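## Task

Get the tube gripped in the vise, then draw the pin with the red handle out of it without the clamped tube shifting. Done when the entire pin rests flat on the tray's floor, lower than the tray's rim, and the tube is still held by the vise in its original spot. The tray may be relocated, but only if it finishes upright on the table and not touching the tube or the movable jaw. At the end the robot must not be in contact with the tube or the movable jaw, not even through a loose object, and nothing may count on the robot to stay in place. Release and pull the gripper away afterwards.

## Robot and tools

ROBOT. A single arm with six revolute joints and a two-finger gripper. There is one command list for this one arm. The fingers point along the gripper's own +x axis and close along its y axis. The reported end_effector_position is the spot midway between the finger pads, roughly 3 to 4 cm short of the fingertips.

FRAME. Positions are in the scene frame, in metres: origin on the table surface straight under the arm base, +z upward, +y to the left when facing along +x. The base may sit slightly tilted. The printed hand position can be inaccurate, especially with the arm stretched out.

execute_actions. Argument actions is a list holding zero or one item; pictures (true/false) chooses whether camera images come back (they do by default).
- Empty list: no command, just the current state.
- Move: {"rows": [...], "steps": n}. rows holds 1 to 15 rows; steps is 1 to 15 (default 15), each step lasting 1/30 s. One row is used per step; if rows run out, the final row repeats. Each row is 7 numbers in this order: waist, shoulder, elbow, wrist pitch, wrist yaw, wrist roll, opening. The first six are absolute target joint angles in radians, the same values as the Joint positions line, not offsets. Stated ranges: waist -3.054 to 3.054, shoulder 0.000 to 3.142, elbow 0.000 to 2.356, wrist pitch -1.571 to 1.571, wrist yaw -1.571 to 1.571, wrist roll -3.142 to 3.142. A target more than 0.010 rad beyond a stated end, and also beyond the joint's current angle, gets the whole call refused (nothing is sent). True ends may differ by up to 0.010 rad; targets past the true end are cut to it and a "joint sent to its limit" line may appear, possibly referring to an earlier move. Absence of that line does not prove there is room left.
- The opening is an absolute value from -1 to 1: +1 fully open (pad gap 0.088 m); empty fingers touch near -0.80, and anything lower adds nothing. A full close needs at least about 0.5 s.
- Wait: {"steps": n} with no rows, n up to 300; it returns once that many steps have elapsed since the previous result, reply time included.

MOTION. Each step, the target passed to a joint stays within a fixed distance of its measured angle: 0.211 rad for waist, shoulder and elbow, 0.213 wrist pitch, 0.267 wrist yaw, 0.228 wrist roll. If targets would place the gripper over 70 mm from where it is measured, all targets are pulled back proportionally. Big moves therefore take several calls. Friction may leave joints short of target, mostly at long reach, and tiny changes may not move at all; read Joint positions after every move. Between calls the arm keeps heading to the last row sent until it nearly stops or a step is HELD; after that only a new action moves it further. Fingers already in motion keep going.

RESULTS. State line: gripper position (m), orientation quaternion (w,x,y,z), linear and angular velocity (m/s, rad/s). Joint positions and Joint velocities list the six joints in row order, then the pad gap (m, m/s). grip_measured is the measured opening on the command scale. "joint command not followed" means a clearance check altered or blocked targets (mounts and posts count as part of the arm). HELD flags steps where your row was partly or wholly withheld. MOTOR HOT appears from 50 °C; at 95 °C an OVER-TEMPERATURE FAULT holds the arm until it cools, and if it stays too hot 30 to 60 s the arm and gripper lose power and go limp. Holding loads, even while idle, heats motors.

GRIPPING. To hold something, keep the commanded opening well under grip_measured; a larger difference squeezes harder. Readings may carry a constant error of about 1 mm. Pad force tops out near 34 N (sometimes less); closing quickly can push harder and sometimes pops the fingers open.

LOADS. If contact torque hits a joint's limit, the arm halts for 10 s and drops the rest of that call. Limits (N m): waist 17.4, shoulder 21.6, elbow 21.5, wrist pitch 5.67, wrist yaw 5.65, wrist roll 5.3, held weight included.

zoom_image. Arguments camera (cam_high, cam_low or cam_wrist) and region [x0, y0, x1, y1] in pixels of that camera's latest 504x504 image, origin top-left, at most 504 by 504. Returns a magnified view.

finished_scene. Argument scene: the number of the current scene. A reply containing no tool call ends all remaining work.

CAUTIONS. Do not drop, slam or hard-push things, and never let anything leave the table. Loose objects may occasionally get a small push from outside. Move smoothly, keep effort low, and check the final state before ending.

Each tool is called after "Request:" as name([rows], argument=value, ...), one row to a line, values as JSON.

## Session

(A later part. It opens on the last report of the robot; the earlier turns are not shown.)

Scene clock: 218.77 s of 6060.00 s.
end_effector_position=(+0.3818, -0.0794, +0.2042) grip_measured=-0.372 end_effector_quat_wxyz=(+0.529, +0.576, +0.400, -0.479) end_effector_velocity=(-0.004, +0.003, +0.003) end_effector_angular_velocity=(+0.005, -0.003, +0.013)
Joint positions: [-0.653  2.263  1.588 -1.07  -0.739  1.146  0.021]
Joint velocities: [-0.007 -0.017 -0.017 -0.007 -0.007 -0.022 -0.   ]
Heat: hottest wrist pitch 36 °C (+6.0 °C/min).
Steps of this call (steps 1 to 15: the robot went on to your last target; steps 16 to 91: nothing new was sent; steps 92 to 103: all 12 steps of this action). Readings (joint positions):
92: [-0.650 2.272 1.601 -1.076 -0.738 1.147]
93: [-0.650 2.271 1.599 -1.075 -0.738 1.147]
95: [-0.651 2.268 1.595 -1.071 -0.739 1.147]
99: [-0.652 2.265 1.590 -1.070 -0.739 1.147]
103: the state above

Request:
execute_actions([
  {"rows":[[-0.687,2.22,1.533,-1.148,-0.72,1.133,-0.4],[-0.688,2.218,1.529,-1.148,-0.72,1.132,-0.4],[-0.688,2.216,1.526,-1.148,-0.72,1.131,-0.4],[-0.689,2.214,1.523,-1.148,-0.72,1.13,-0.4],[-0.69,2.211,1.519,-1.148,-0.72,1.129,-0.4],[-0.691,2.209,1.516,-1.148,-0.72,1.128,-0.4],[-0.692,2.207,1.513,-1.146,-0.72,1.127,-0.4],[-0.693,2.205,1.51,-1.146,-0.72,1.126,-0.4],[-0.693,2.203,1.506,-1.146,-0.72,1.125,-0.4],[-0.694,2.201,1.503,-1.146,-0.72,1.124,-0.4],[-0.695,2.199,1.5,-1.144,-0.72,1.123,-0.4],[-0.696,2.197,1.496,-1.144,-0.72,1.122,-0.4],[-0.697,2.195,1.493,-1.144,-0.72,1.121,-0.4],[-0.698,2.193,1.49,-1.144,-0.72,1.12,-0.4],[-0.699,2.19,1.486,-1.142,-0.72,1.119,-0.4]]},
], pictures=false)

Request:
execute_actions([
  {"rows":[[-0.7,2.188,1.483,-1.142,-0.718,1.118,-0.4],[-0.701,2.186,1.479,-1.142,-0.718,1.117,-0.4],[-0.702,2.184,1.476,-1.14,-0.718,1.116,-0.4],[-0.703,2.182,1.473,-1.14,-0.718,1.115,-0.4],[-0.704,2.18,1.469,-1.14,-0.716,1.114,-0.4],[-0.705,2.178,1.466,-1.14,-0.716,1.113,-0.4],[-0.706,2.176,1.463,-1.138,-0.716,1.112,-0.4],[-0.707,2.174,1.46,-1.138,-0.716,1.111,-0.4],[-0.708,2.172,1.456,-1.138,-0.714,1.11,-0.4],[-0.709,2.17,1.453,-1.138,-0.714,1.109,-0.4],[-0.71,2.168,1.45,-1.136,-0.714,1.108,-0.4],[-0.711,2.166,1.446,-1.136,-0.714,1.107,-0.4],[-0.712,2.164,1.443,-1.136,-0.712,1.106,-0.4],[-0.713,2.162,1.44,-1.136,-0.712,1.105,-0.4],[-0.714,2.16,1.436,-1.134,-0.712,1.104,-0.4]]},
], pictures=false)

Request:
execute_actions([
  {"rows":[[-0.715,2.158,1.433,-1.134,-0.712,1.103,-0.4],[-0.716,2.156,1.429,-1.134,-0.712,1.102,-0.4],[-0.717,2.154,1.426,-1.134,-0.712,1.101,-0.4],[-0.718,2.152,1.423,-1.132,-0.712,1.1,-0.4],[-0.719,2.15,1.419,-1.132,-0.712,1.099,-0.4],[-0.72,2.148,1.416,-1.132,-0.712,1.098,-0.4],[-0.721,2.146,1.413,-1.13,-0.712,1.097,-0.4],[-0.722,2.144,1.41,-1.13,-0.712,1.096,-0.4]],"steps":15},
])

Request:
zoom_image(camera="cam_low", region=[110,70,250,210])

Scene clock: 241.57 s of 6060.00 s.
end_effector_position=(+0.3789, -0.0792, +0.2061) grip_measured=-0.395 end_effector_quat_wxyz=(+0.537, +0.575, +0.397, -0.473) end_effector_velocity=(+0.002, +0.001, -0.000) end_effector_angular_velocity=(+0.004, -0.007, +0.001)
Joint positions: [-0.66   2.24   1.556 -1.044 -0.741  1.138  0.02 ]
Joint velocities: [ 0.002 -0.002 -0.002  0.007 -0.007  0.007 -0.   ]
Heat: hottest wrist pitch 45 °C (+15.1 °C/min).
TORQUE FAULT: the external load on joint 4 (wrist pitch) reached its load limit, and the arm stopped for 10 seconds. The arm's remaining commands of this call were not run. The arm holds where it stopped, with its grip as last carried out, and accepts commands again: back off and push less far. The arm stops again, at the same cost, whenever a joint's load reaches its limit.
The stop began at step 384 of this call (marked STOPPED below). From that step on the arm followed nothing that you had sent. 1 step, steps kept back included, did not run and will not run. Nothing is kept back now, and the robot has no last target.
Steps of this call (steps 1 to 15: the robot went on to your last target; steps 16 to 369: nothing new was sent; steps 370 to 383: the first 14 steps of this action; steps 384 to 684: the stop). Readings (joint positions):
370: [-0.658 2.256 1.580 -1.081 -0.739 1.145]
371: [-0.658 2.255 1.579 -1.081 -0.739 1.145]
373: [-0.658 2.254 1.577 -1.079 -0.739 1.145]
377: [-0.659 2.249 1.569 -1.072 -0.740 1.143]
384: [-0.661 2.239 1.554 -1.059 -0.742 1.138] STOPPED
684: the state above

Scene clock: 241.60 s of 6060.00 s.
end_effector_position=(+0.3789, -0.0792, +0.2061) grip_measured=-0.395 end_effector_quat_wxyz=(+0.537, +0.575, +0.397, -0.473) end_effector_velocity=(+0.000, +0.004, +0.002) end_effector_angular_velocity=(+0.018, -0.011, +0.009)
Joint positions: [-0.66   2.24   1.556 -1.044 -0.741  1.138  0.02 ]
Joint velocities: [-0.002 -0.007 -0.002 -0.007 -0.022 -0.007  0.   ]
Heat: hottest wrist pitch 45 °C (+15.1 °C/min).
A stop began in an earlier call of the same reply, so what this call sent did not run. Send another action.
Steps of this call (step 1: nothing new was sent). Readings (joint positions):
1: the state above

Scene clock: 241.63 s of 6060.00 s.
end_effector_position=(+0.3789, -0.0792, +0.2061) grip_measured=-0.395 end_effector_quat_wxyz=(+0.537, +0.575, +0.397, -0.473) end_effector_velocity=(-0.001, +0.001, +0.001) end_effector_angular_velocity=(+0.012, -0.001, -0.012)
Joint positions: [-0.66   2.24   1.556 -1.044 -0.741  1.138  0.02 ]
Joint velocities: [-0.002 -0.002 -0.002 -0.007 -0.007  0.007 -0.   ]
Heat: hottest wrist pitch 45 °C (+15.1 °C/min).
A stop began in an earlier call of the same reply, so what this call sent did not run. Send another action.
Steps of this call (step 1: nothing new was sent). Readings (joint positions):
1: the state above

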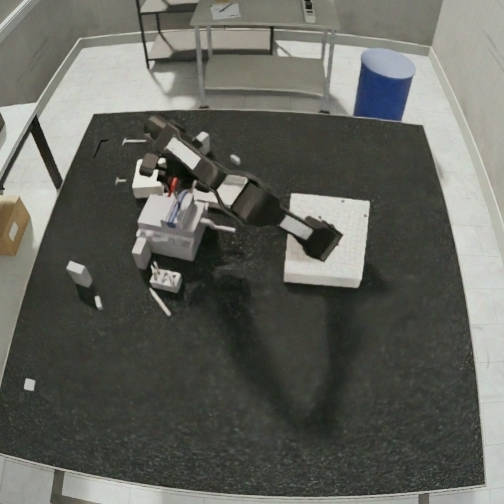

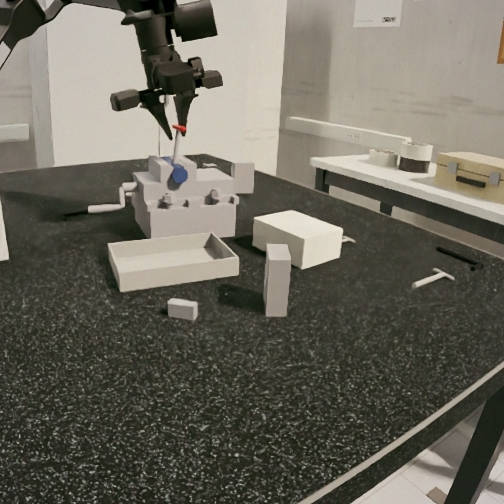

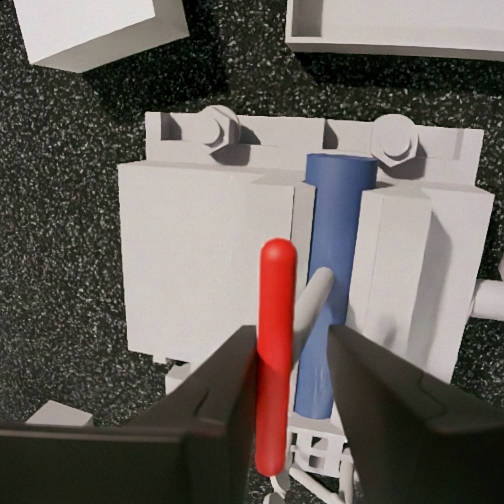

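Region (110, 70, 250, 210) of cam_low's 504x504 image, scaled by 3.600, with more detail than that image has.

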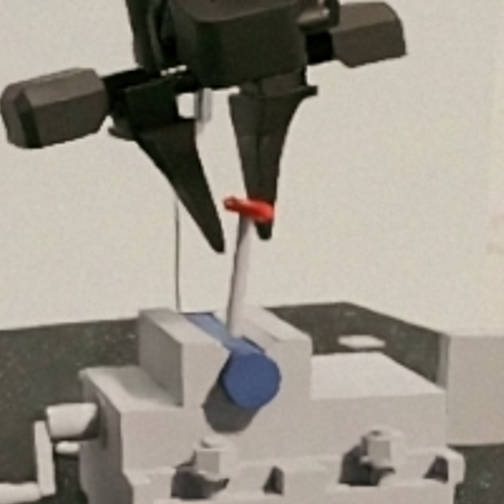

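Request:
execute_actions([
  {"rows":[[-0.657,2.265,1.6,-1.08,-0.732,1.134,-0.2],[-0.654,2.29,1.64,-1.12,-0.724,1.13,-0.1],[-0.651,2.315,1.685,-1.17,-0.716,1.127,-0.1],[-0.648,2.34,1.73,-1.22,-0.707,1.123,-0.1],[-0.645,2.37,1.78,-1.275,-0.698,1.12,-0.1],[-0.643,2.395,1.828,-1.325,-0.686,1.113,-0.2]],"steps":15},
])

Request:
zoom_image(camera="cam_low", region=[110,70,250,210])

Scene clock: 254.07 s of 6060.00 s.
end_effector_position=(+0.3860, -0.0789, +0.2096) grip_measured=-0.199 end_effector_quat_wxyz=(+0.481, +0.567, +0.421, -0.520) end_effector_velocity=(-0.003, -0.004, +0.008) end_effector_angular_velocity=(-0.014, +0.060, -0.022)
Joint positions: [-0.642  2.379  1.804 -1.31  -0.694  1.12   0.029]
Joint velocities: [-0.007  0.042  0.095 -0.11   0.051 -0.022 -0.001]
Heat: hottest wrist pitch 41 °C (+11.2 °C/min).
Steps of this call (steps 1 to 358: nothing new was sent; steps 359 to 373: all 15 steps of this action). Readings (joint positions):
359: [-0.660 2.243 1.562 -1.053 -0.740 1.139]
360: [-0.660 2.250 1.573 -1.071 -0.737 1.139]
362: [-0.657 2.275 1.618 -1.125 -0.731 1.137]
366: [-0.647 2.344 1.744 -1.243 -0.708 1.126]
373: the state above

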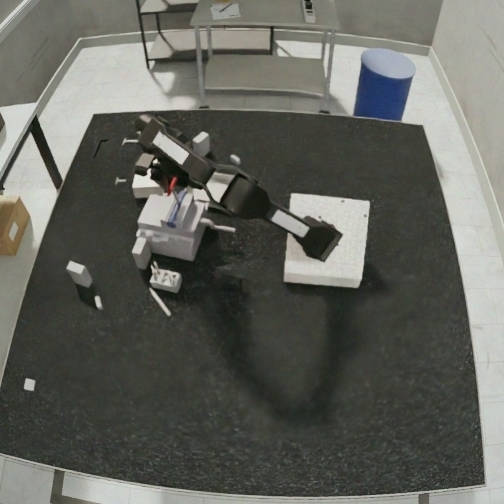

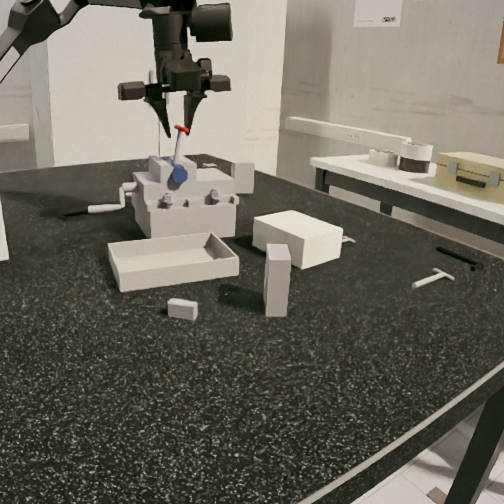

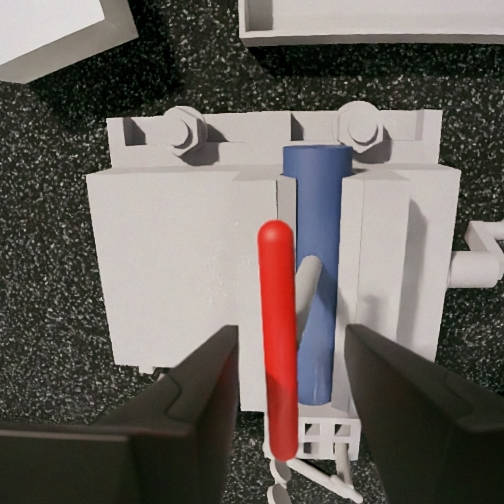

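Region (110, 70, 250, 210) of cam_low's 504x504 image, scaled by 3.600, with more detail than that image has.

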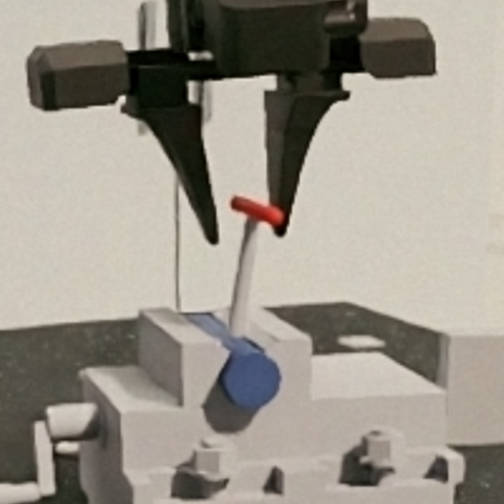

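Request:
execute_actions([
  {"rows":[[-0.643,2.42,1.845,-1.325,-0.686,1.113,-0.25],[-0.643,2.42,1.845,-1.325,-0.686,1.113,-0.3],[-0.643,2.42,1.845,-1.325,-0.686,1.113,-0.36],[-0.643,2.42,1.845,-1.325,-0.686,1.113,-0.42],[-0.643,2.42,1.845,-1.325,-0.686,1.113,-0.48],[-0.643,2.42,1.845,-1.325,-0.686,1.113,-0.54],[-0.643,2.42,1.845,-1.325,-0.686,1.113,-0.6],[-0.643,2.42,1.845,-1.325,-0.686,1.113,-0.7],[-0.643,2.42,1.845,-1.325,-0.686,1.113,-0.8],[-0.643,2.42,1.845,-1.325,-0.686,1.113,-0.9],[-0.643,2.42,1.845,-1.325,-0.686,1.113,-1]],"steps":14},
], pictures=false)

Request:
execute_actions([
  {"rows":[[-0.647,2.417,1.852,-1.327,-0.686,1.112,-1],[-0.651,2.414,1.859,-1.329,-0.686,1.111,-1],[-0.655,2.411,1.866,-1.331,-0.686,1.11,-1],[-0.659,2.408,1.873,-1.333,-0.686,1.109,-1],[-0.663,2.405,1.88,-1.335,-0.686,1.108,-1],[-0.667,2.402,1.887,-1.337,-0.686,1.107,-1],[-0.671,2.4,1.894,-1.339,-0.686,1.106,-1],[-0.675,2.398,1.9,-1.341,-0.686,1.105,-1]],"steps":13},
])

Request:
zoom_image(camera="cam_low", region=[110,70,250,210])

Scene clock: 262.33 s of 6060.00 s.
end_effector_position=(+0.3866, -0.0840, +0.2059) grip_measured=-0.556 end_effector_quat_wxyz=(+0.472, +0.567, +0.424, -0.526) end_effector_velocity=(-0.002, +0.004, +0.002) end_effector_angular_velocity=(+0.028, -0.005, -0.009)
Joint positions: [-0.642  2.409  1.83  -1.326 -0.69   1.118  0.012]
Joint velocities: [-0.007 -0.002 -0.002 -0.022 -0.022 -0.007 -0.001]
Heat: hottest wrist pitch 39 °C (+9.1 °C/min).
Steps of this call (steps 1 to 30: the robot went on to your last target; steps 31 to 234: nothing new was sent; steps 235 to 248: all 14 steps of this action). Readings (joint positions):
235: [-0.642 2.388 1.819 -1.324 -0.692 1.118]
236: [-0.642 2.392 1.823 -1.325 -0.692 1.118]
238: [-0.642 2.399 1.828 -1.325 -0.692 1.118]
242: [-0.642 2.408 1.830 -1.325 -0.691 1.118]
248: the state above

Scene clock: 262.77 s of 6060.00 s.
end_effector_position=(+0.3886, -0.0826, +0.2124) grip_measured=-0.559 end_effector_quat_wxyz=(+0.476, +0.563, +0.423, -0.526) end_effector_velocity=(+0.000, +0.001, +0.002) end_effector_angular_velocity=(+0.011, +0.001, -0.001)
Joint positions: [-0.644  2.411  1.862 -1.352 -0.682  1.112  0.012]
Joint velocities: [-0.002  0.007  0.017 -0.022 -0.007 -0.007 -0.001]
Heat: hottest wrist pitch 39 °C (+9.0 °C/min).
Steps of this call (steps 1 to 13: all 13 steps of this action). Readings (joint positions):
1: [-0.642 2.409 1.831 -1.327 -0.690 1.118]
2: [-0.642 2.409 1.833 -1.329 -0.689 1.118]
4: [-0.642 2.410 1.839 -1.333 -0.686 1.117]
8: [-0.644 2.410 1.856 -1.348 -0.682 1.115]
13: the state above

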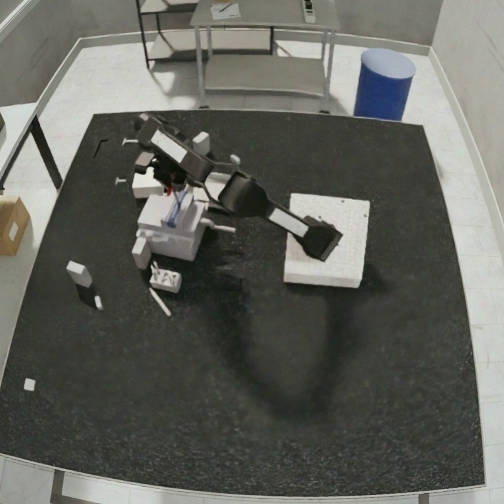

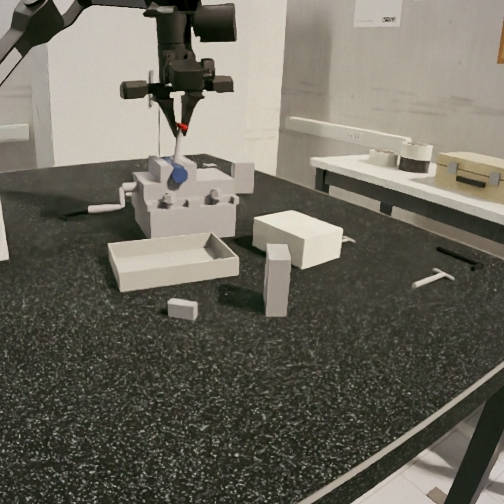

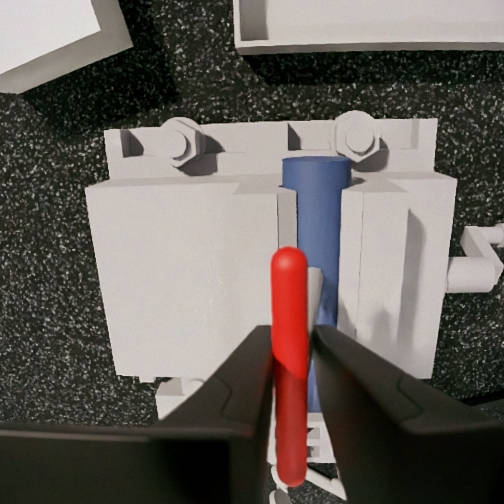

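Region (110, 70, 250, 210) of cam_low's 504x504 image, scaled by 3.600, with more detail than that image has.

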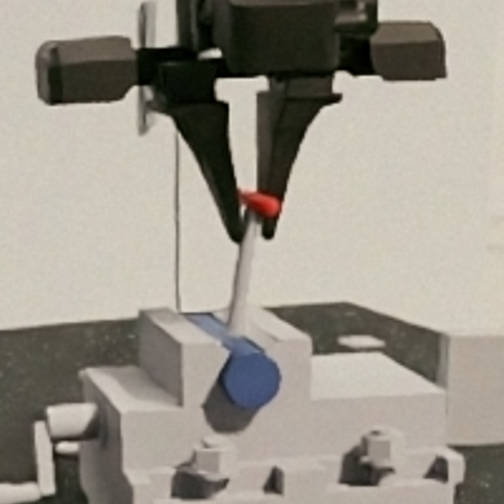

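Moving. Continue along the geometric direction.

Request:
execute_actions([
  {"rows":[[-0.679,2.401,1.91,-1.35,-0.685,1.102,-1],[-0.683,2.404,1.92,-1.359,-0.684,1.099,-1],[-0.686,2.407,1.93,-1.368,-0.683,1.096,-1],[-0.689,2.41,1.94,-1.377,-0.682,1.093,-1],[-0.692,2.413,1.95,-1.386,-0.681,1.09,-1],[-0.695,2.416,1.96,-1.395,-0.68,1.087,-1],[-0.698,2.419,1.97,-1.404,-0.68,1.084,-1],[-0.701,2.422,1.98,-1.413,-0.679,1.081,-1],[-0.704,2.425,1.99,-1.422,-0.678,1.078,-1],[-0.707,2.428,2.0,-1.43,-0.678,1.075,-1]],"steps":14},
])

Request:
zoom_image(camera="cam_low", region=[110,70,250,210])

Scene clock: 266.97 s of 6060.00 s.
end_effector_position=(+0.3897, -0.0829, +0.2237) grip_measured=-0.576 end_effector_quat_wxyz=(+0.471, +0.560, +0.429, -0.530) end_effector_velocity=(+0.001, +0.001, +0.028) end_effector_angular_velocity=(+0.005, -0.028, +0.003)
Joint positions: [-0.658  2.444  1.949 -1.439 -0.672  1.084  0.011]
Joint velocities: [-0.042  0.007  0.095 -0.095 -0.007 -0.037 -0.   ]
Heat: hottest waist 39 °C (+9.0 °C/min).
Steps of this call (steps 1 to 15: the robot went on to your last target; steps 16 to 112: nothing new was sent; steps 113 to 126: all 14 steps of this action). Readings (joint positions):
113: [-0.645 2.412 1.866 -1.362 -0.678 1.110]
114: [-0.645 2.414 1.869 -1.364 -0.678 1.109]
116: [-0.645 2.419 1.879 -1.373 -0.678 1.105]
120: [-0.646 2.436 1.908 -1.401 -0.677 1.096]
126: the state above

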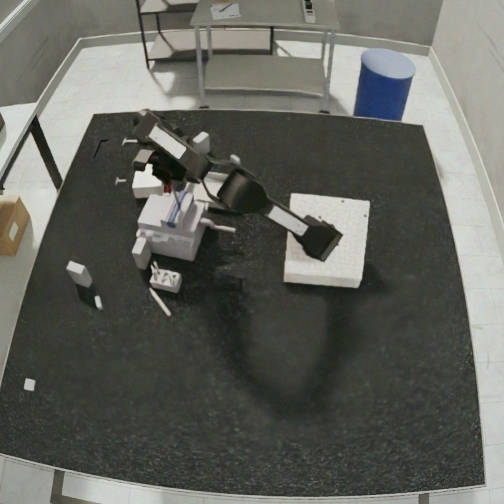

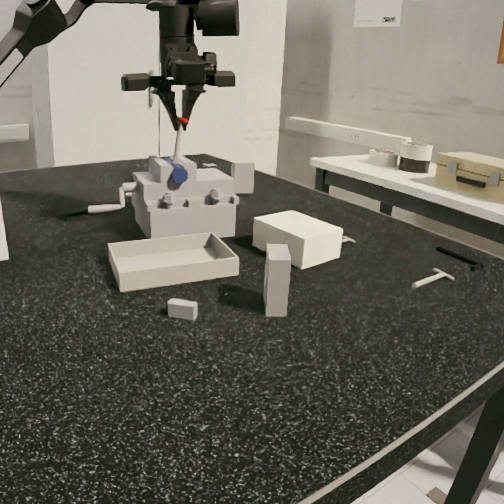

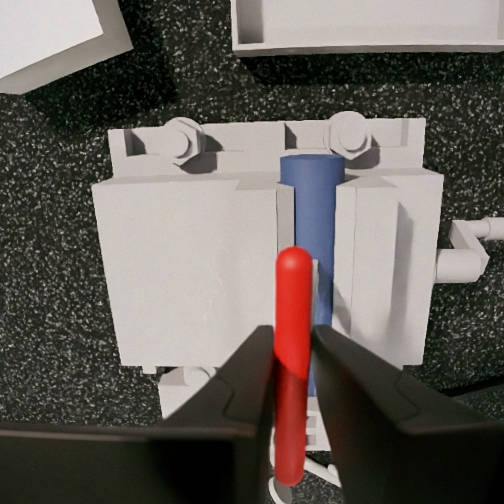

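Region (110, 70, 250, 210) of cam_low's 504x504 image, scaled by 3.600, with more detail than that image has.

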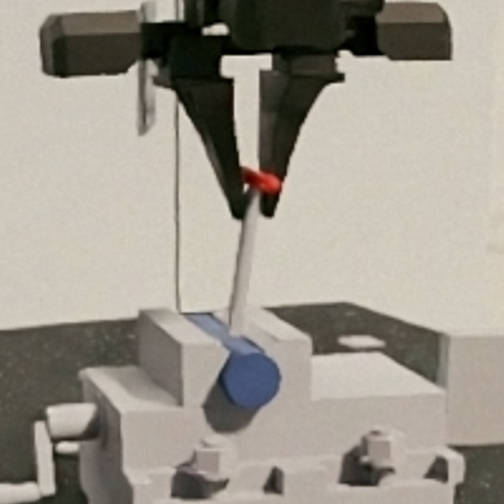

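Request:
execute_actions([
  {"rows":[[-0.71,2.43,2.01,-1.436,-0.679,1.073,-1],[-0.713,2.432,2.02,-1.442,-0.68,1.071,-1],[-0.716,2.434,2.03,-1.448,-0.681,1.069,-1],[-0.719,2.436,2.04,-1.454,-0.682,1.067,-1],[-0.722,2.438,2.05,-1.46,-0.683,1.065,-1],[-0.725,2.44,2.06,-1.466,-0.684,1.063,-1],[-0.728,2.442,2.07,-1.472,-0.685,1.061,-1],[-0.731,2.444,2.08,-1.478,-0.685,1.059,-1],[-0.734,2.446,2.09,-1.484,-0.685,1.057,-1],[-0.737,2.448,2.1,-1.49,-0.685,1.055,-1]],"steps":15},
])

Scene clock: 271.50 s of 6060.00 s.
end_effector_position=(+0.3996, -0.0944, +0.2571) grip_measured=-0.581 end_effector_quat_wxyz=(+0.502, +0.568, +0.407, -0.509) end_effector_velocity=(+0.031, -0.072, +0.193) end_effector_angular_velocity=(-0.266, -0.550, +0.077)
Joint positions: [-0.711  2.467  2.071 -1.474 -0.68   1.061  0.011]
Joint velocities: [-0.335 -0.046  0.374  0.081 -0.051 -0.022 -0.   ]
Heat: hottest waist 41 °C (+10.1 °C/min).
Steps of this call (steps 1 to 30: the robot went on to your last target; steps 31 to 121: nothing new was sent; steps 122 to 136: all 15 steps of this action). Readings (joint positions):
122: [-0.669 2.444 1.965 -1.456 -0.672 1.080]
123: [-0.669 2.445 1.967 -1.458 -0.672 1.079]
125: [-0.669 2.449 1.976 -1.465 -0.672 1.077]
129: [-0.671 2.461 2.004 -1.488 -0.670 1.070]
136: the state above

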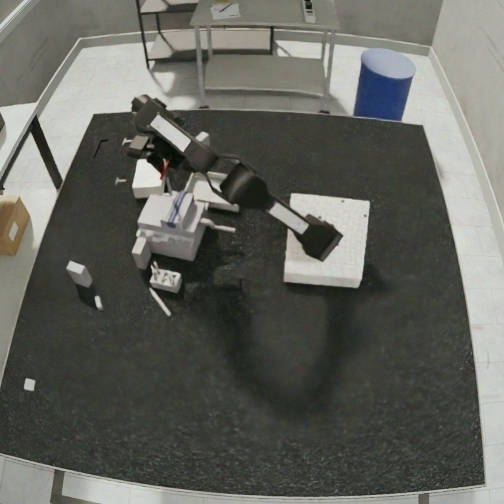

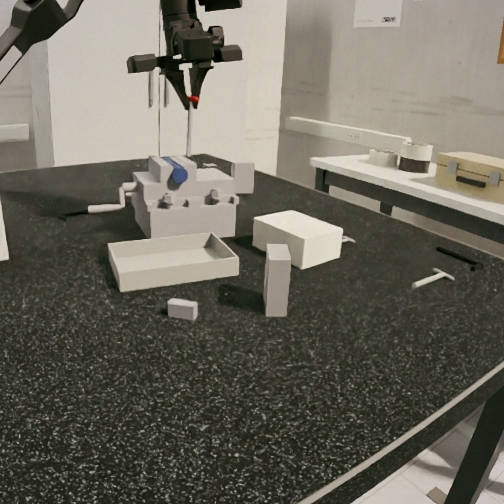

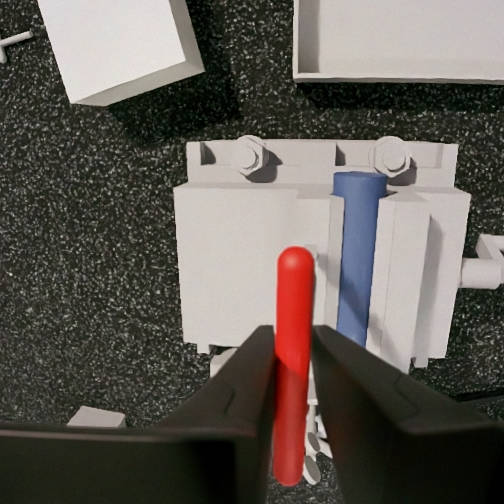

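Out. To the tray.

Request:
execute_actions([
  {"rows":[[-0.78,2.42,2.06,-1.44,-0.7,1.06,-1],[-0.82,2.39,2.02,-1.39,-0.71,1.06,-1],[-0.86,2.36,1.97,-1.33,-0.72,1.06,-1],[-0.9,2.33,1.92,-1.27,-0.73,1.07,-1],[-0.94,2.3,1.87,-1.21,-0.75,1.07,-1],[-0.97,2.27,1.82,-1.15,-0.76,1.07,-1],[-0.97,2.25,1.77,-1.09,-0.77,1.07,-1],[-0.97,2.25,1.72,-1.03,-0.78,1.07,-1],[-0.97,2.25,1.66,-0.96,-0.79,1.07,-1],[-0.97,2.25,1.6,-0.9,-0.8,1.07,-1]],"steps":15},
], pictures=false)

Request:
execute_actions([
  {"rows":[[-0.97,2.28,1.56,-0.84,-0.805,1.07,-1],[-0.97,2.31,1.52,-0.78,-0.81,1.07,-1],[-0.97,2.34,1.48,-0.73,-0.815,1.07,-1],[-0.97,2.37,1.44,-0.68,-0.82,1.07,-1],[-0.965,2.4,1.41,-0.63,-0.825,1.07,-1],[-0.96,2.43,1.37,-0.58,-0.83,1.07,-1],[-0.95,2.455,1.34,-0.53,-0.833,1.07,-1],[-0.94,2.478,1.305,-0.483,-0.833,1.07,-1]],"steps":15},
], pictures=false)

Request:
execute_actions([
  {"rows":[[-0.93,2.488,1.288,-0.444,-0.833,1.086,-1],[-0.92,2.498,1.27,-0.405,-0.833,1.1,-1],[-0.91,2.508,1.254,-0.366,-0.833,1.12,-1],[-0.9,2.518,1.237,-0.327,-0.833,1.135,-1]],"steps":12},
])

Scene clock: 280.87 s of 6060.00 s.
end_effector_position=(+0.3518, -0.1694, +0.3111) grip_measured=-0.620 end_effector_quat_wxyz=(+0.606, +0.623, +0.266, -0.417) end_effector_velocity=(-0.009, -0.008, -0.146) end_effector_angular_velocity=(+0.125, +0.069, +0.078)
Joint positions: [-0.973  2.269  1.653 -0.966 -0.78   1.064  0.009]
Joint velocities: [ 0.115 -0.007 -0.525  0.432 -0.081  0.007 -0.   ]
Heat: hottest waist 40 °C (+1.0 °C/min).
Steps of this call (steps 1 to 30: the robot went on to your last target; steps 31 to 266: nothing new was sent; steps 267 to 281: all 15 steps of this action). Readings (joint positions):
267: [-0.734 2.455 2.088 -1.485 -0.683 1.060]
268: [-0.739 2.448 2.077 -1.465 -0.690 1.060]
270: [-0.769 2.420 2.029 -1.398 -0.705 1.060]
274: [-0.896 2.329 1.880 -1.218 -0.739 1.061]
281: the state above

Scene clock: 281.37 s of 6060.00 s.
end_effector_position=(+0.3202, -0.2228, +0.1698) grip_measured=-0.622 end_effector_quat_wxyz=(+0.569, +0.643, +0.299, -0.417) end_effector_velocity=(-0.023, -0.008, -0.082) end_effector_angular_velocity=(+0.052, +0.006, +0.042)
Joint positions: [-0.937  2.474  1.324 -0.525 -0.82   1.065  0.009]
Joint velocities: [ 0.037  0.115 -0.198  0.286 -0.051 -0.007 -0.   ]
Heat: hottest waist 40 °C (+0.0 °C/min).
Steps of this call (steps 1 to 15: all 15 steps of this action). Readings (joint positions):
1: [-0.969 2.270 1.632 -0.942 -0.785 1.064]
2: [-0.966 2.271 1.611 -0.905 -0.792 1.064]
4: [-0.962 2.284 1.563 -0.819 -0.805 1.064]
8: [-0.960 2.358 1.461 -0.679 -0.812 1.064]
15: the state above

Scene clock: 281.77 s of 6060.00 s.
end_effector_position=(+0.3228, -0.2264, +0.1394) grip_measured=-0.624 end_effector_quat_wxyz=(+0.577, +0.640, +0.296, -0.412) end_effector_velocity=(-0.005, -0.006, -0.017) end_effector_angular_velocity=(-0.004, -0.018, -0.001)
Joint positions: [-0.898  2.512  1.247 -0.345 -0.827  1.125  0.008]
Joint velocities: [ 0.002  0.032 -0.051  0.11  -0.007  0.022 -0.   ]
Heat: hottest waist 40 °C (+0.0 °C/min).
Steps of this call (steps 1 to 12: all 12 steps of this action). Readings (joint positions):
1: [-0.936 2.477 1.316 -0.508 -0.821 1.068]
2: [-0.934 2.477 1.309 -0.484 -0.823 1.074]
4: [-0.926 2.479 1.292 -0.426 -0.826 1.093]
8: [-0.904 2.498 1.263 -0.366 -0.827 1.117]
12: the state above

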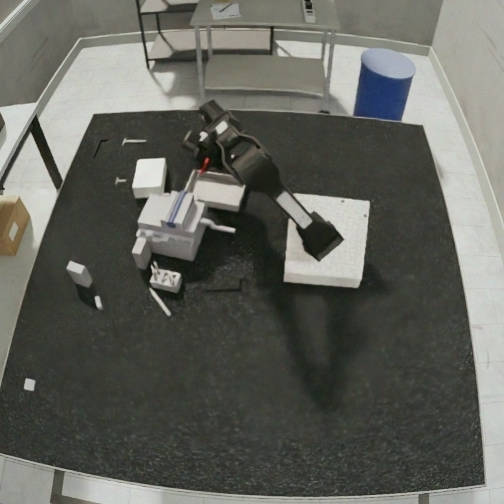

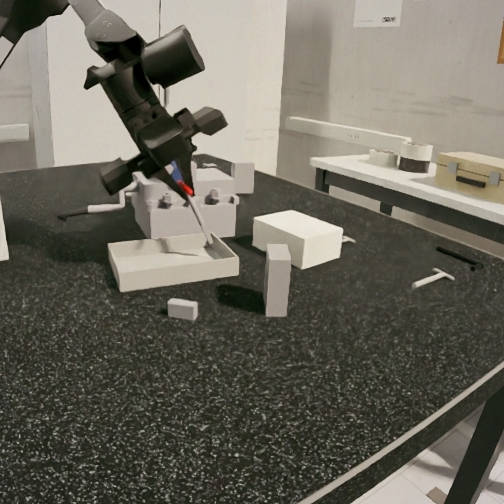

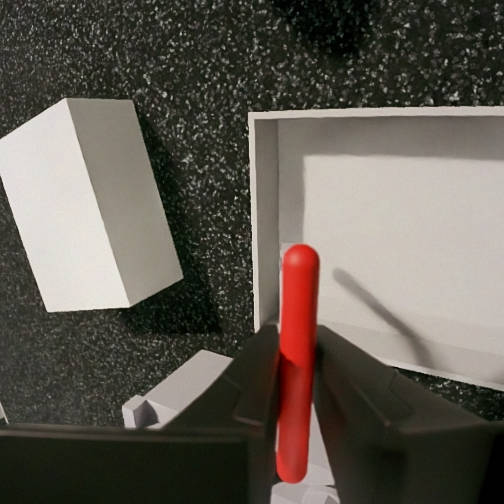

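Request:
execute_actions([
  {"rows":[[-0.894,2.524,1.226,-0.3,-0.833,1.145,-1],[-0.888,2.53,1.214,-0.275,-0.833,1.155,-1],[-0.882,2.536,1.202,-0.25,-0.833,1.165,-1],[-0.876,2.543,1.19,-0.225,-0.833,1.175,-1],[-0.87,2.55,1.178,-0.2,-0.833,1.185,-1]],"steps":14},
])

Request:
zoom_image(camera="cam_low", region=[90,140,260,310])

Request:
zoom_image(camera="cam_high", region=[150,120,270,240])

Scene clock: 286.73 s of 6060.00 s.
end_effector_position=(+0.3214, -0.2274, +0.1153) grip_measured=-0.639 end_effector_quat_wxyz=(+0.579, +0.640, +0.293, -0.411) end_effector_velocity=(+0.006, -0.004, +0.005) end_effector_angular_velocity=(-0.034, -0.037, +0.027)
Joint positions: [-0.868  2.544  1.186 -0.211 -0.827  1.177  0.008]
Joint velocities: [-0.002 -0.002 -0.007  0.066 -0.007  0.007 -0.   ]
Heat: hottest waist 39 °C (-6.0 °C/min).
Steps of this call (steps 1 to 30: the robot went on to your last target; steps 31 to 135: nothing new was sent; steps 136 to 149: all 14 steps of this action). Readings (joint positions):
136: [-0.897 2.513 1.242 -0.326 -0.827 1.132]
137: [-0.896 2.513 1.239 -0.315 -0.827 1.135]
139: [-0.891 2.516 1.227 -0.284 -0.827 1.147]
143: [-0.874 2.533 1.200 -0.234 -0.827 1.168]
149: the state above

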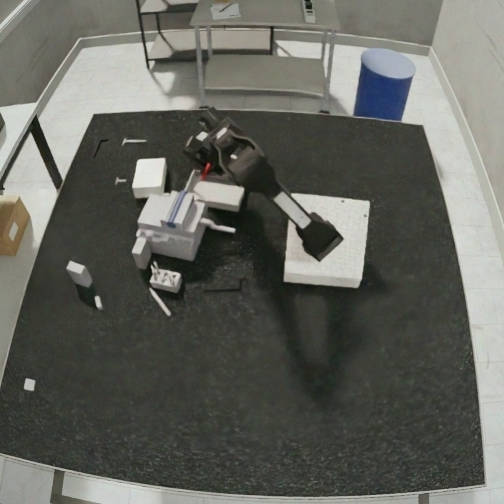

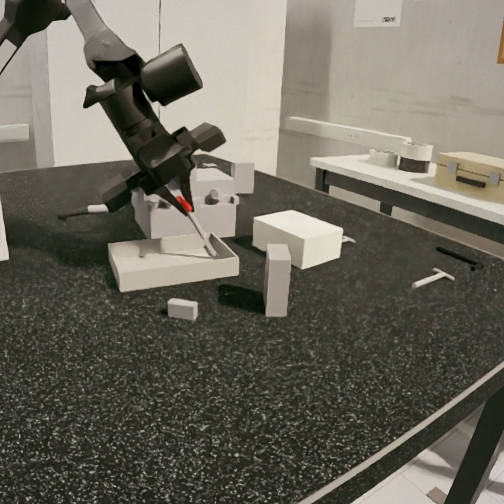

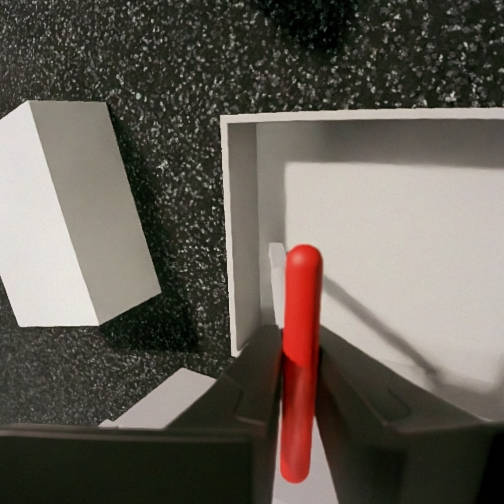

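Region (90, 140, 260, 310) of cam_low's 504x504 image, scaled by 2.965, with more detail than that image has.

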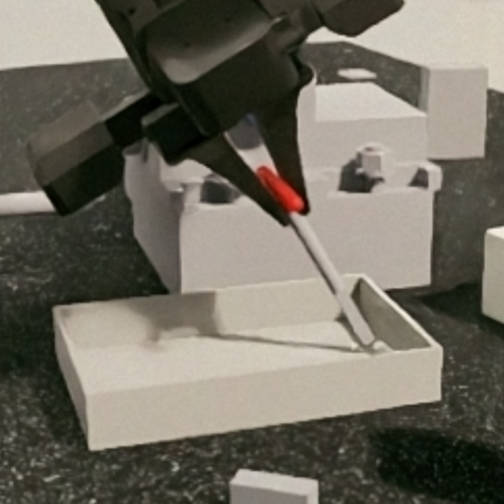

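Region (150, 120, 270, 240) of cam_high's 504x504 image, scaled by 4.200, with more detail than that image has.

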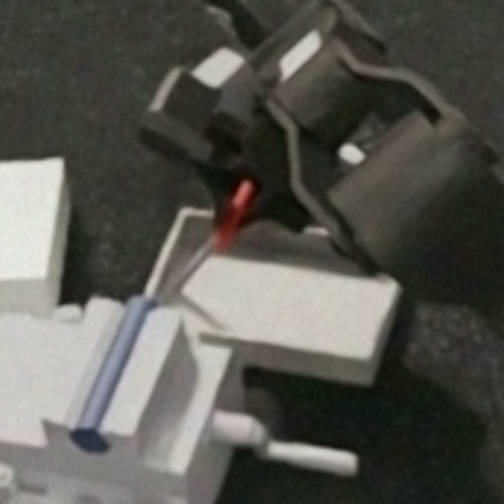

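Request:
execute_actions([
  {"rows":[[-0.876,2.56,1.182,-0.195,-0.833,1.18,-1],[-0.882,2.57,1.186,-0.19,-0.833,1.175,-1],[-0.882,2.57,1.186,-0.19,-0.833,1.175,-1],[-0.88,2.573,1.182,-0.18,-0.833,1.178,-1],[-0.878,2.575,1.178,-0.17,-0.833,1.18,-0.8],[-0.878,2.575,1.178,-0.17,-0.833,1.18,-0.65],[-0.876,2.577,1.175,-0.163,-0.833,1.183,-0.58],[-0.874,2.579,1.172,-0.156,-0.833,1.186,-0.5],[-0.872,2.581,1.169,-0.149,-0.833,1.189,-0.42],[-0.87,2.583,1.166,-0.142,-0.833,1.192,-0.34],[-0.868,2.585,1.163,-0.135,-0.833,1.195,-0.26],[-0.866,2.587,1.16,-0.128,-0.833,1.198,-0.18],[-0.864,2.589,1.157,-0.121,-0.833,1.201,-0.1],[-0.862,2.591,1.154,-0.114,-0.833,1.204,-0.02],[-0.86,2.593,1.151,-0.107,-0.833,1.207,0.06]]},
], pictures=false)

Request:
execute_actions([
  {"rows":[[-0.858,2.595,1.148,-0.1,-0.833,1.21,0.14],[-0.856,2.597,1.145,-0.094,-0.833,1.213,0.22],[-0.854,2.599,1.143,-0.088,-0.833,1.216,0.3],[-0.852,2.601,1.141,-0.082,-0.833,1.219,0.38],[-0.85,2.603,1.139,-0.076,-0.833,1.221,0.46],[-0.847,2.605,1.137,-0.07,-0.833,1.224,0.54],[-0.847,2.605,1.137,-0.07,-0.833,1.224,0.62],[-0.847,2.605,1.137,-0.07,-0.833,1.224,0.7],[-0.847,2.605,1.137,-0.07,-0.833,1.224,0.78],[-0.847,2.605,1.137,-0.07,-0.833,1.224,0.86],[-0.847,2.605,1.137,-0.07,-0.833,1.224,0.93],[-0.847,2.605,1.137,-0.07,-0.833,1.224,1]],"steps":15},
])

Scene clock: 297.60 s of 6060.00 s.
end_effector_position=(+0.3203, -0.2345, +0.1062) grip_measured=-0.215 end_effector_quat_wxyz=(+0.586, +0.639, +0.287, -0.407) end_effector_velocity=(-0.003, +0.003, -0.038) end_effector_angular_velocity=(+0.001, -0.004, +0.013)
Joint positions: [-0.867  2.575  1.17  -0.134 -0.828  1.192  0.028]
Joint velocities: [ 0.051  0.056 -0.085  0.198 -0.007  0.066  0.116]
Heat: hottest waist 37 °C (-9.1 °C/min).
Steps of this call (steps 1 to 15: the robot went on to your last target; steps 16 to 311: nothing new was sent; steps 312 to 326: all 15 steps of this action). Readings (joint positions):
312: [-0.867 2.545 1.184 -0.204 -0.827 1.180]
313: [-0.868 2.547 1.184 -0.202 -0.827 1.180]
315: [-0.869 2.551 1.184 -0.196 -0.827 1.180]
319: [-0.871 2.564 1.184 -0.178 -0.827 1.180]
326: the state above

Scene clock: 298.10 s of 6060.00 s.
end_effector_position=(+0.3193, -0.2330, +0.0928) grip_measured=+0.889 end_effector_quat_wxyz=(+0.584, +0.640, +0.289, -0.408) end_effector_velocity=(-0.000, -0.000, -0.000) end_effector_angular_velocity=(-0.000, -0.006, +0.009)
Joint positions: [-0.847  2.595  1.146 -0.076 -0.827  1.217  0.083]
Joint velocities: [-0.002  0.002 -0.002  0.007 -0.007 -0.007  0.046]
Heat: hottest waist 37 °C (-9.1 °C/min).
Steps of this call (steps 1 to 15: all 15 steps of this action). Readings (joint positions):
1: [-0.865 2.577 1.167 -0.127 -0.828 1.195]
2: [-0.863 2.579 1.164 -0.120 -0.828 1.197]
4: [-0.859 2.583 1.159 -0.108 -0.828 1.203]
8: [-0.850 2.592 1.149 -0.087 -0.828 1.212]
15: the state above

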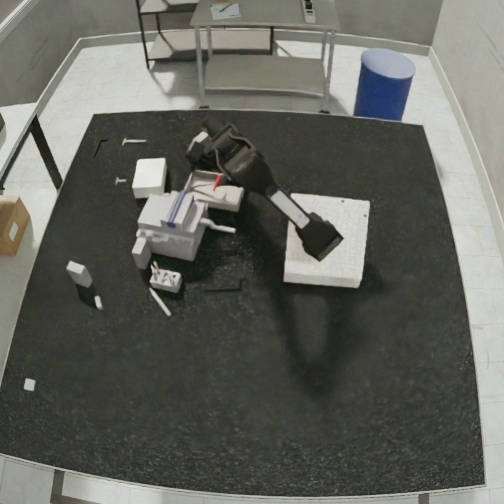

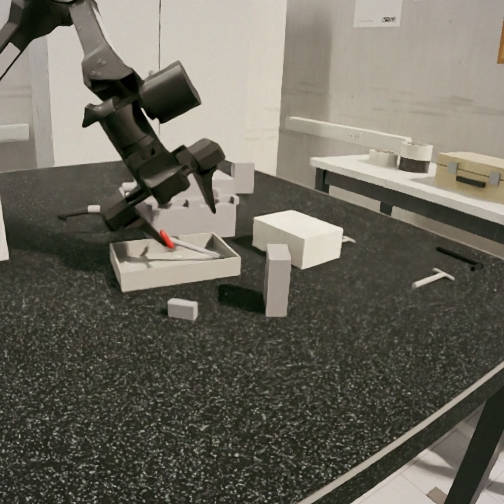

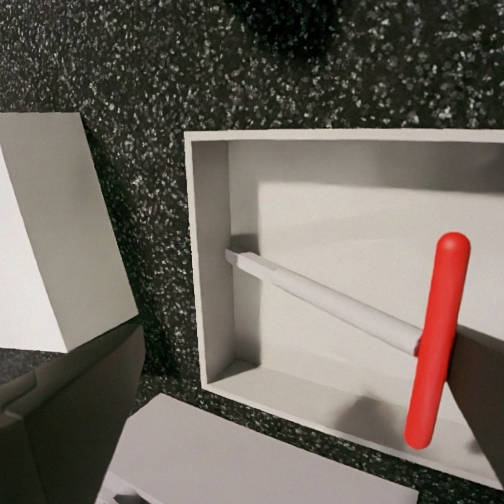

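Request:
execute_actions([
  {"rows":[[-0.85,2.606,1.126,-0.062,-0.833,1.22,1],[-0.853,2.606,1.114,-0.053,-0.833,1.216,1],[-0.856,2.607,1.103,-0.045,-0.833,1.212,1],[-0.858,2.607,1.091,-0.037,-0.833,1.208,1],[-0.861,2.608,1.08,-0.028,-0.833,1.204,1],[-0.864,2.608,1.069,-0.02,-0.833,1.2,1],[-0.867,2.609,1.057,-0.012,-0.833,1.195,1],[-0.87,2.609,1.046,-0.003,-0.833,1.19,1],[-0.872,2.61,1.034,0.005,-0.833,1.186,1],[-0.875,2.61,1.023,0.013,-0.833,1.182,1]],"steps":15},
])

Scene clock: 302.03 s of 6060.00 s.
end_effector_position=(+0.2922, -0.2282, +0.0755) grip_measured=+1.000 end_effector_quat_wxyz=(+0.577, +0.644, +0.289, -0.411) end_effector_velocity=(-0.018, +0.010, -0.013) end_effector_angular_velocity=(+0.027, -0.002, +0.004)
Joint positions: [-0.869  2.601  1.039  0.001 -0.828  1.191  0.088]
Joint velocities: [-0.012  0.002 -0.081  0.051 -0.022 -0.022  0.   ]
Heat: hottest waist 37 °C (-8.1 °C/min).
Steps of this call (steps 1 to 15: the robot went on to your last target; steps 16 to 103: nothing new was sent; steps 104 to 118: all 15 steps of this action). Readings (joint positions):
104: [-0.846 2.596 1.144 -0.072 -0.828 1.218]
105: [-0.846 2.596 1.140 -0.068 -0.828 1.218]
107: [-0.847 2.596 1.128 -0.058 -0.828 1.218]
111: [-0.855 2.597 1.089 -0.032 -0.828 1.209]
118: the state above

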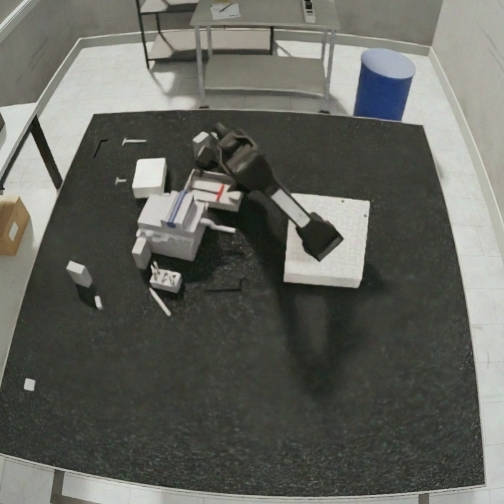

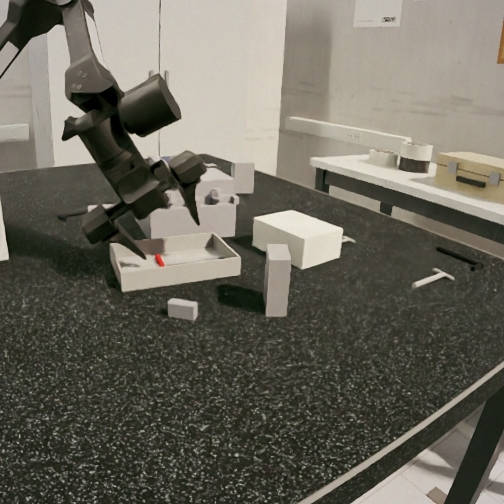

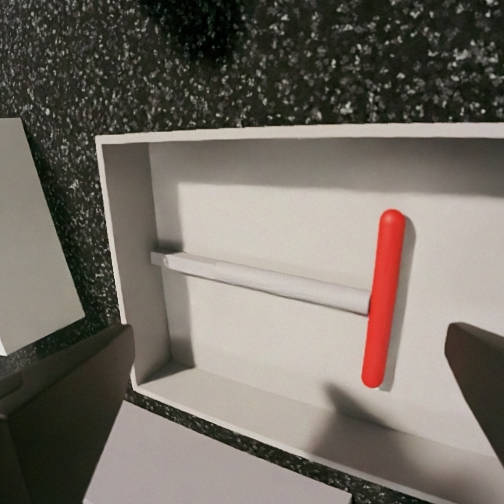

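Request:
execute_actions([
  {"rows":[[-0.9,2.585,1.045,-0.03,-0.833,1.16,1],[-0.925,2.56,1.06,-0.08,-0.833,1.14,1],[-0.95,2.535,1.075,-0.13,-0.833,1.12,1],[-0.975,2.51,1.09,-0.19,-0.833,1.1,1],[-1.0,2.485,1.105,-0.25,-0.833,1.08,1],[-1.025,2.46,1.12,-0.31,-0.833,1.05,1],[-1.05,2.43,1.135,-0.38,-0.833,1.03,1],[-1.08,2.4,1.15,-0.45,-0.83,1.0,1]],"steps":15},
])

Scene clock: 306.40 s of 6060.00 s.
end_effector_position=(+0.2688, -0.2311, +0.1732) grip_measured=+1.000 end_effector_quat_wxyz=(+0.571, +0.666, +0.252, -0.408) end_effector_velocity=(-0.033, +0.033, -0.009) end_effector_angular_velocity=(+0.172, +0.107, -0.051)
Joint positions: [-1.072  2.416  1.136 -0.414 -0.828  1.017  0.088]
Joint velocities: [-0.032 -0.032 -0.002 -0.315  0.007 -0.11   0.   ]
Heat: hottest waist 36 °C (-7.1 °C/min).
Steps of this call (steps 1 to 15: the robot went on to your last target; steps 16 to 116: nothing new was sent; steps 117 to 131: all 15 steps of this action). Readings (joint positions):
117: [-0.871 2.602 1.031 0.007 -0.828 1.183]
118: [-0.877 2.601 1.033 -0.010 -0.828 1.174]
120: [-0.902 2.586 1.042 -0.075 -0.828 1.151]
124: [-0.989 2.512 1.085 -0.251 -0.828 1.080]
131: the state above

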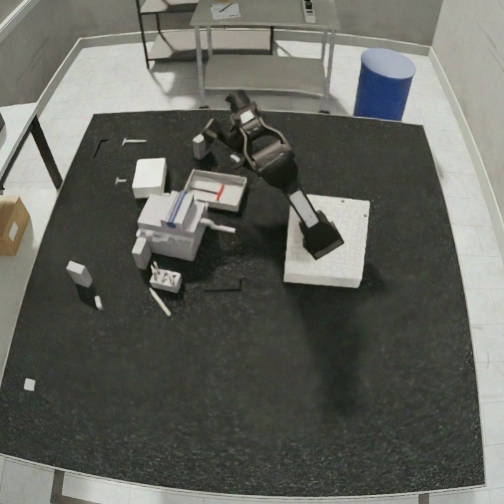

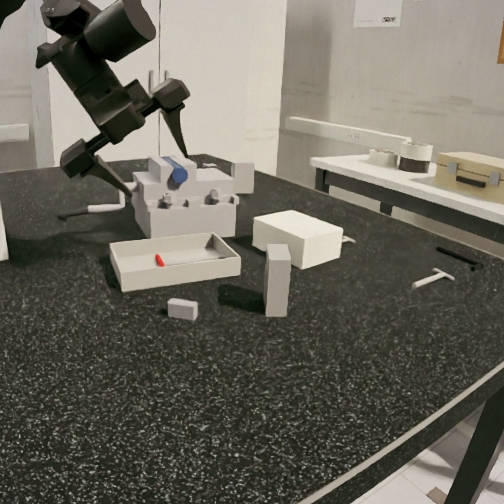

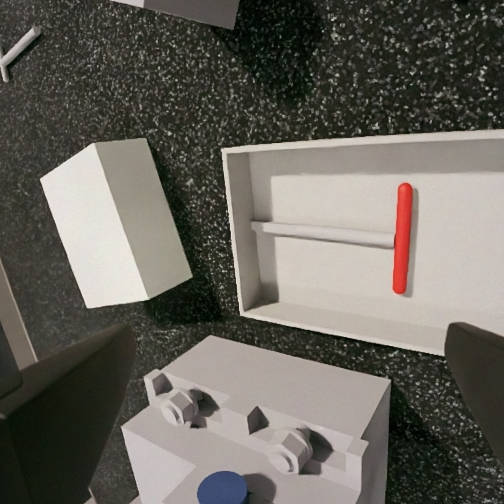

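Request:
finished_scene(scene=2)

The scene is finished: the task was done.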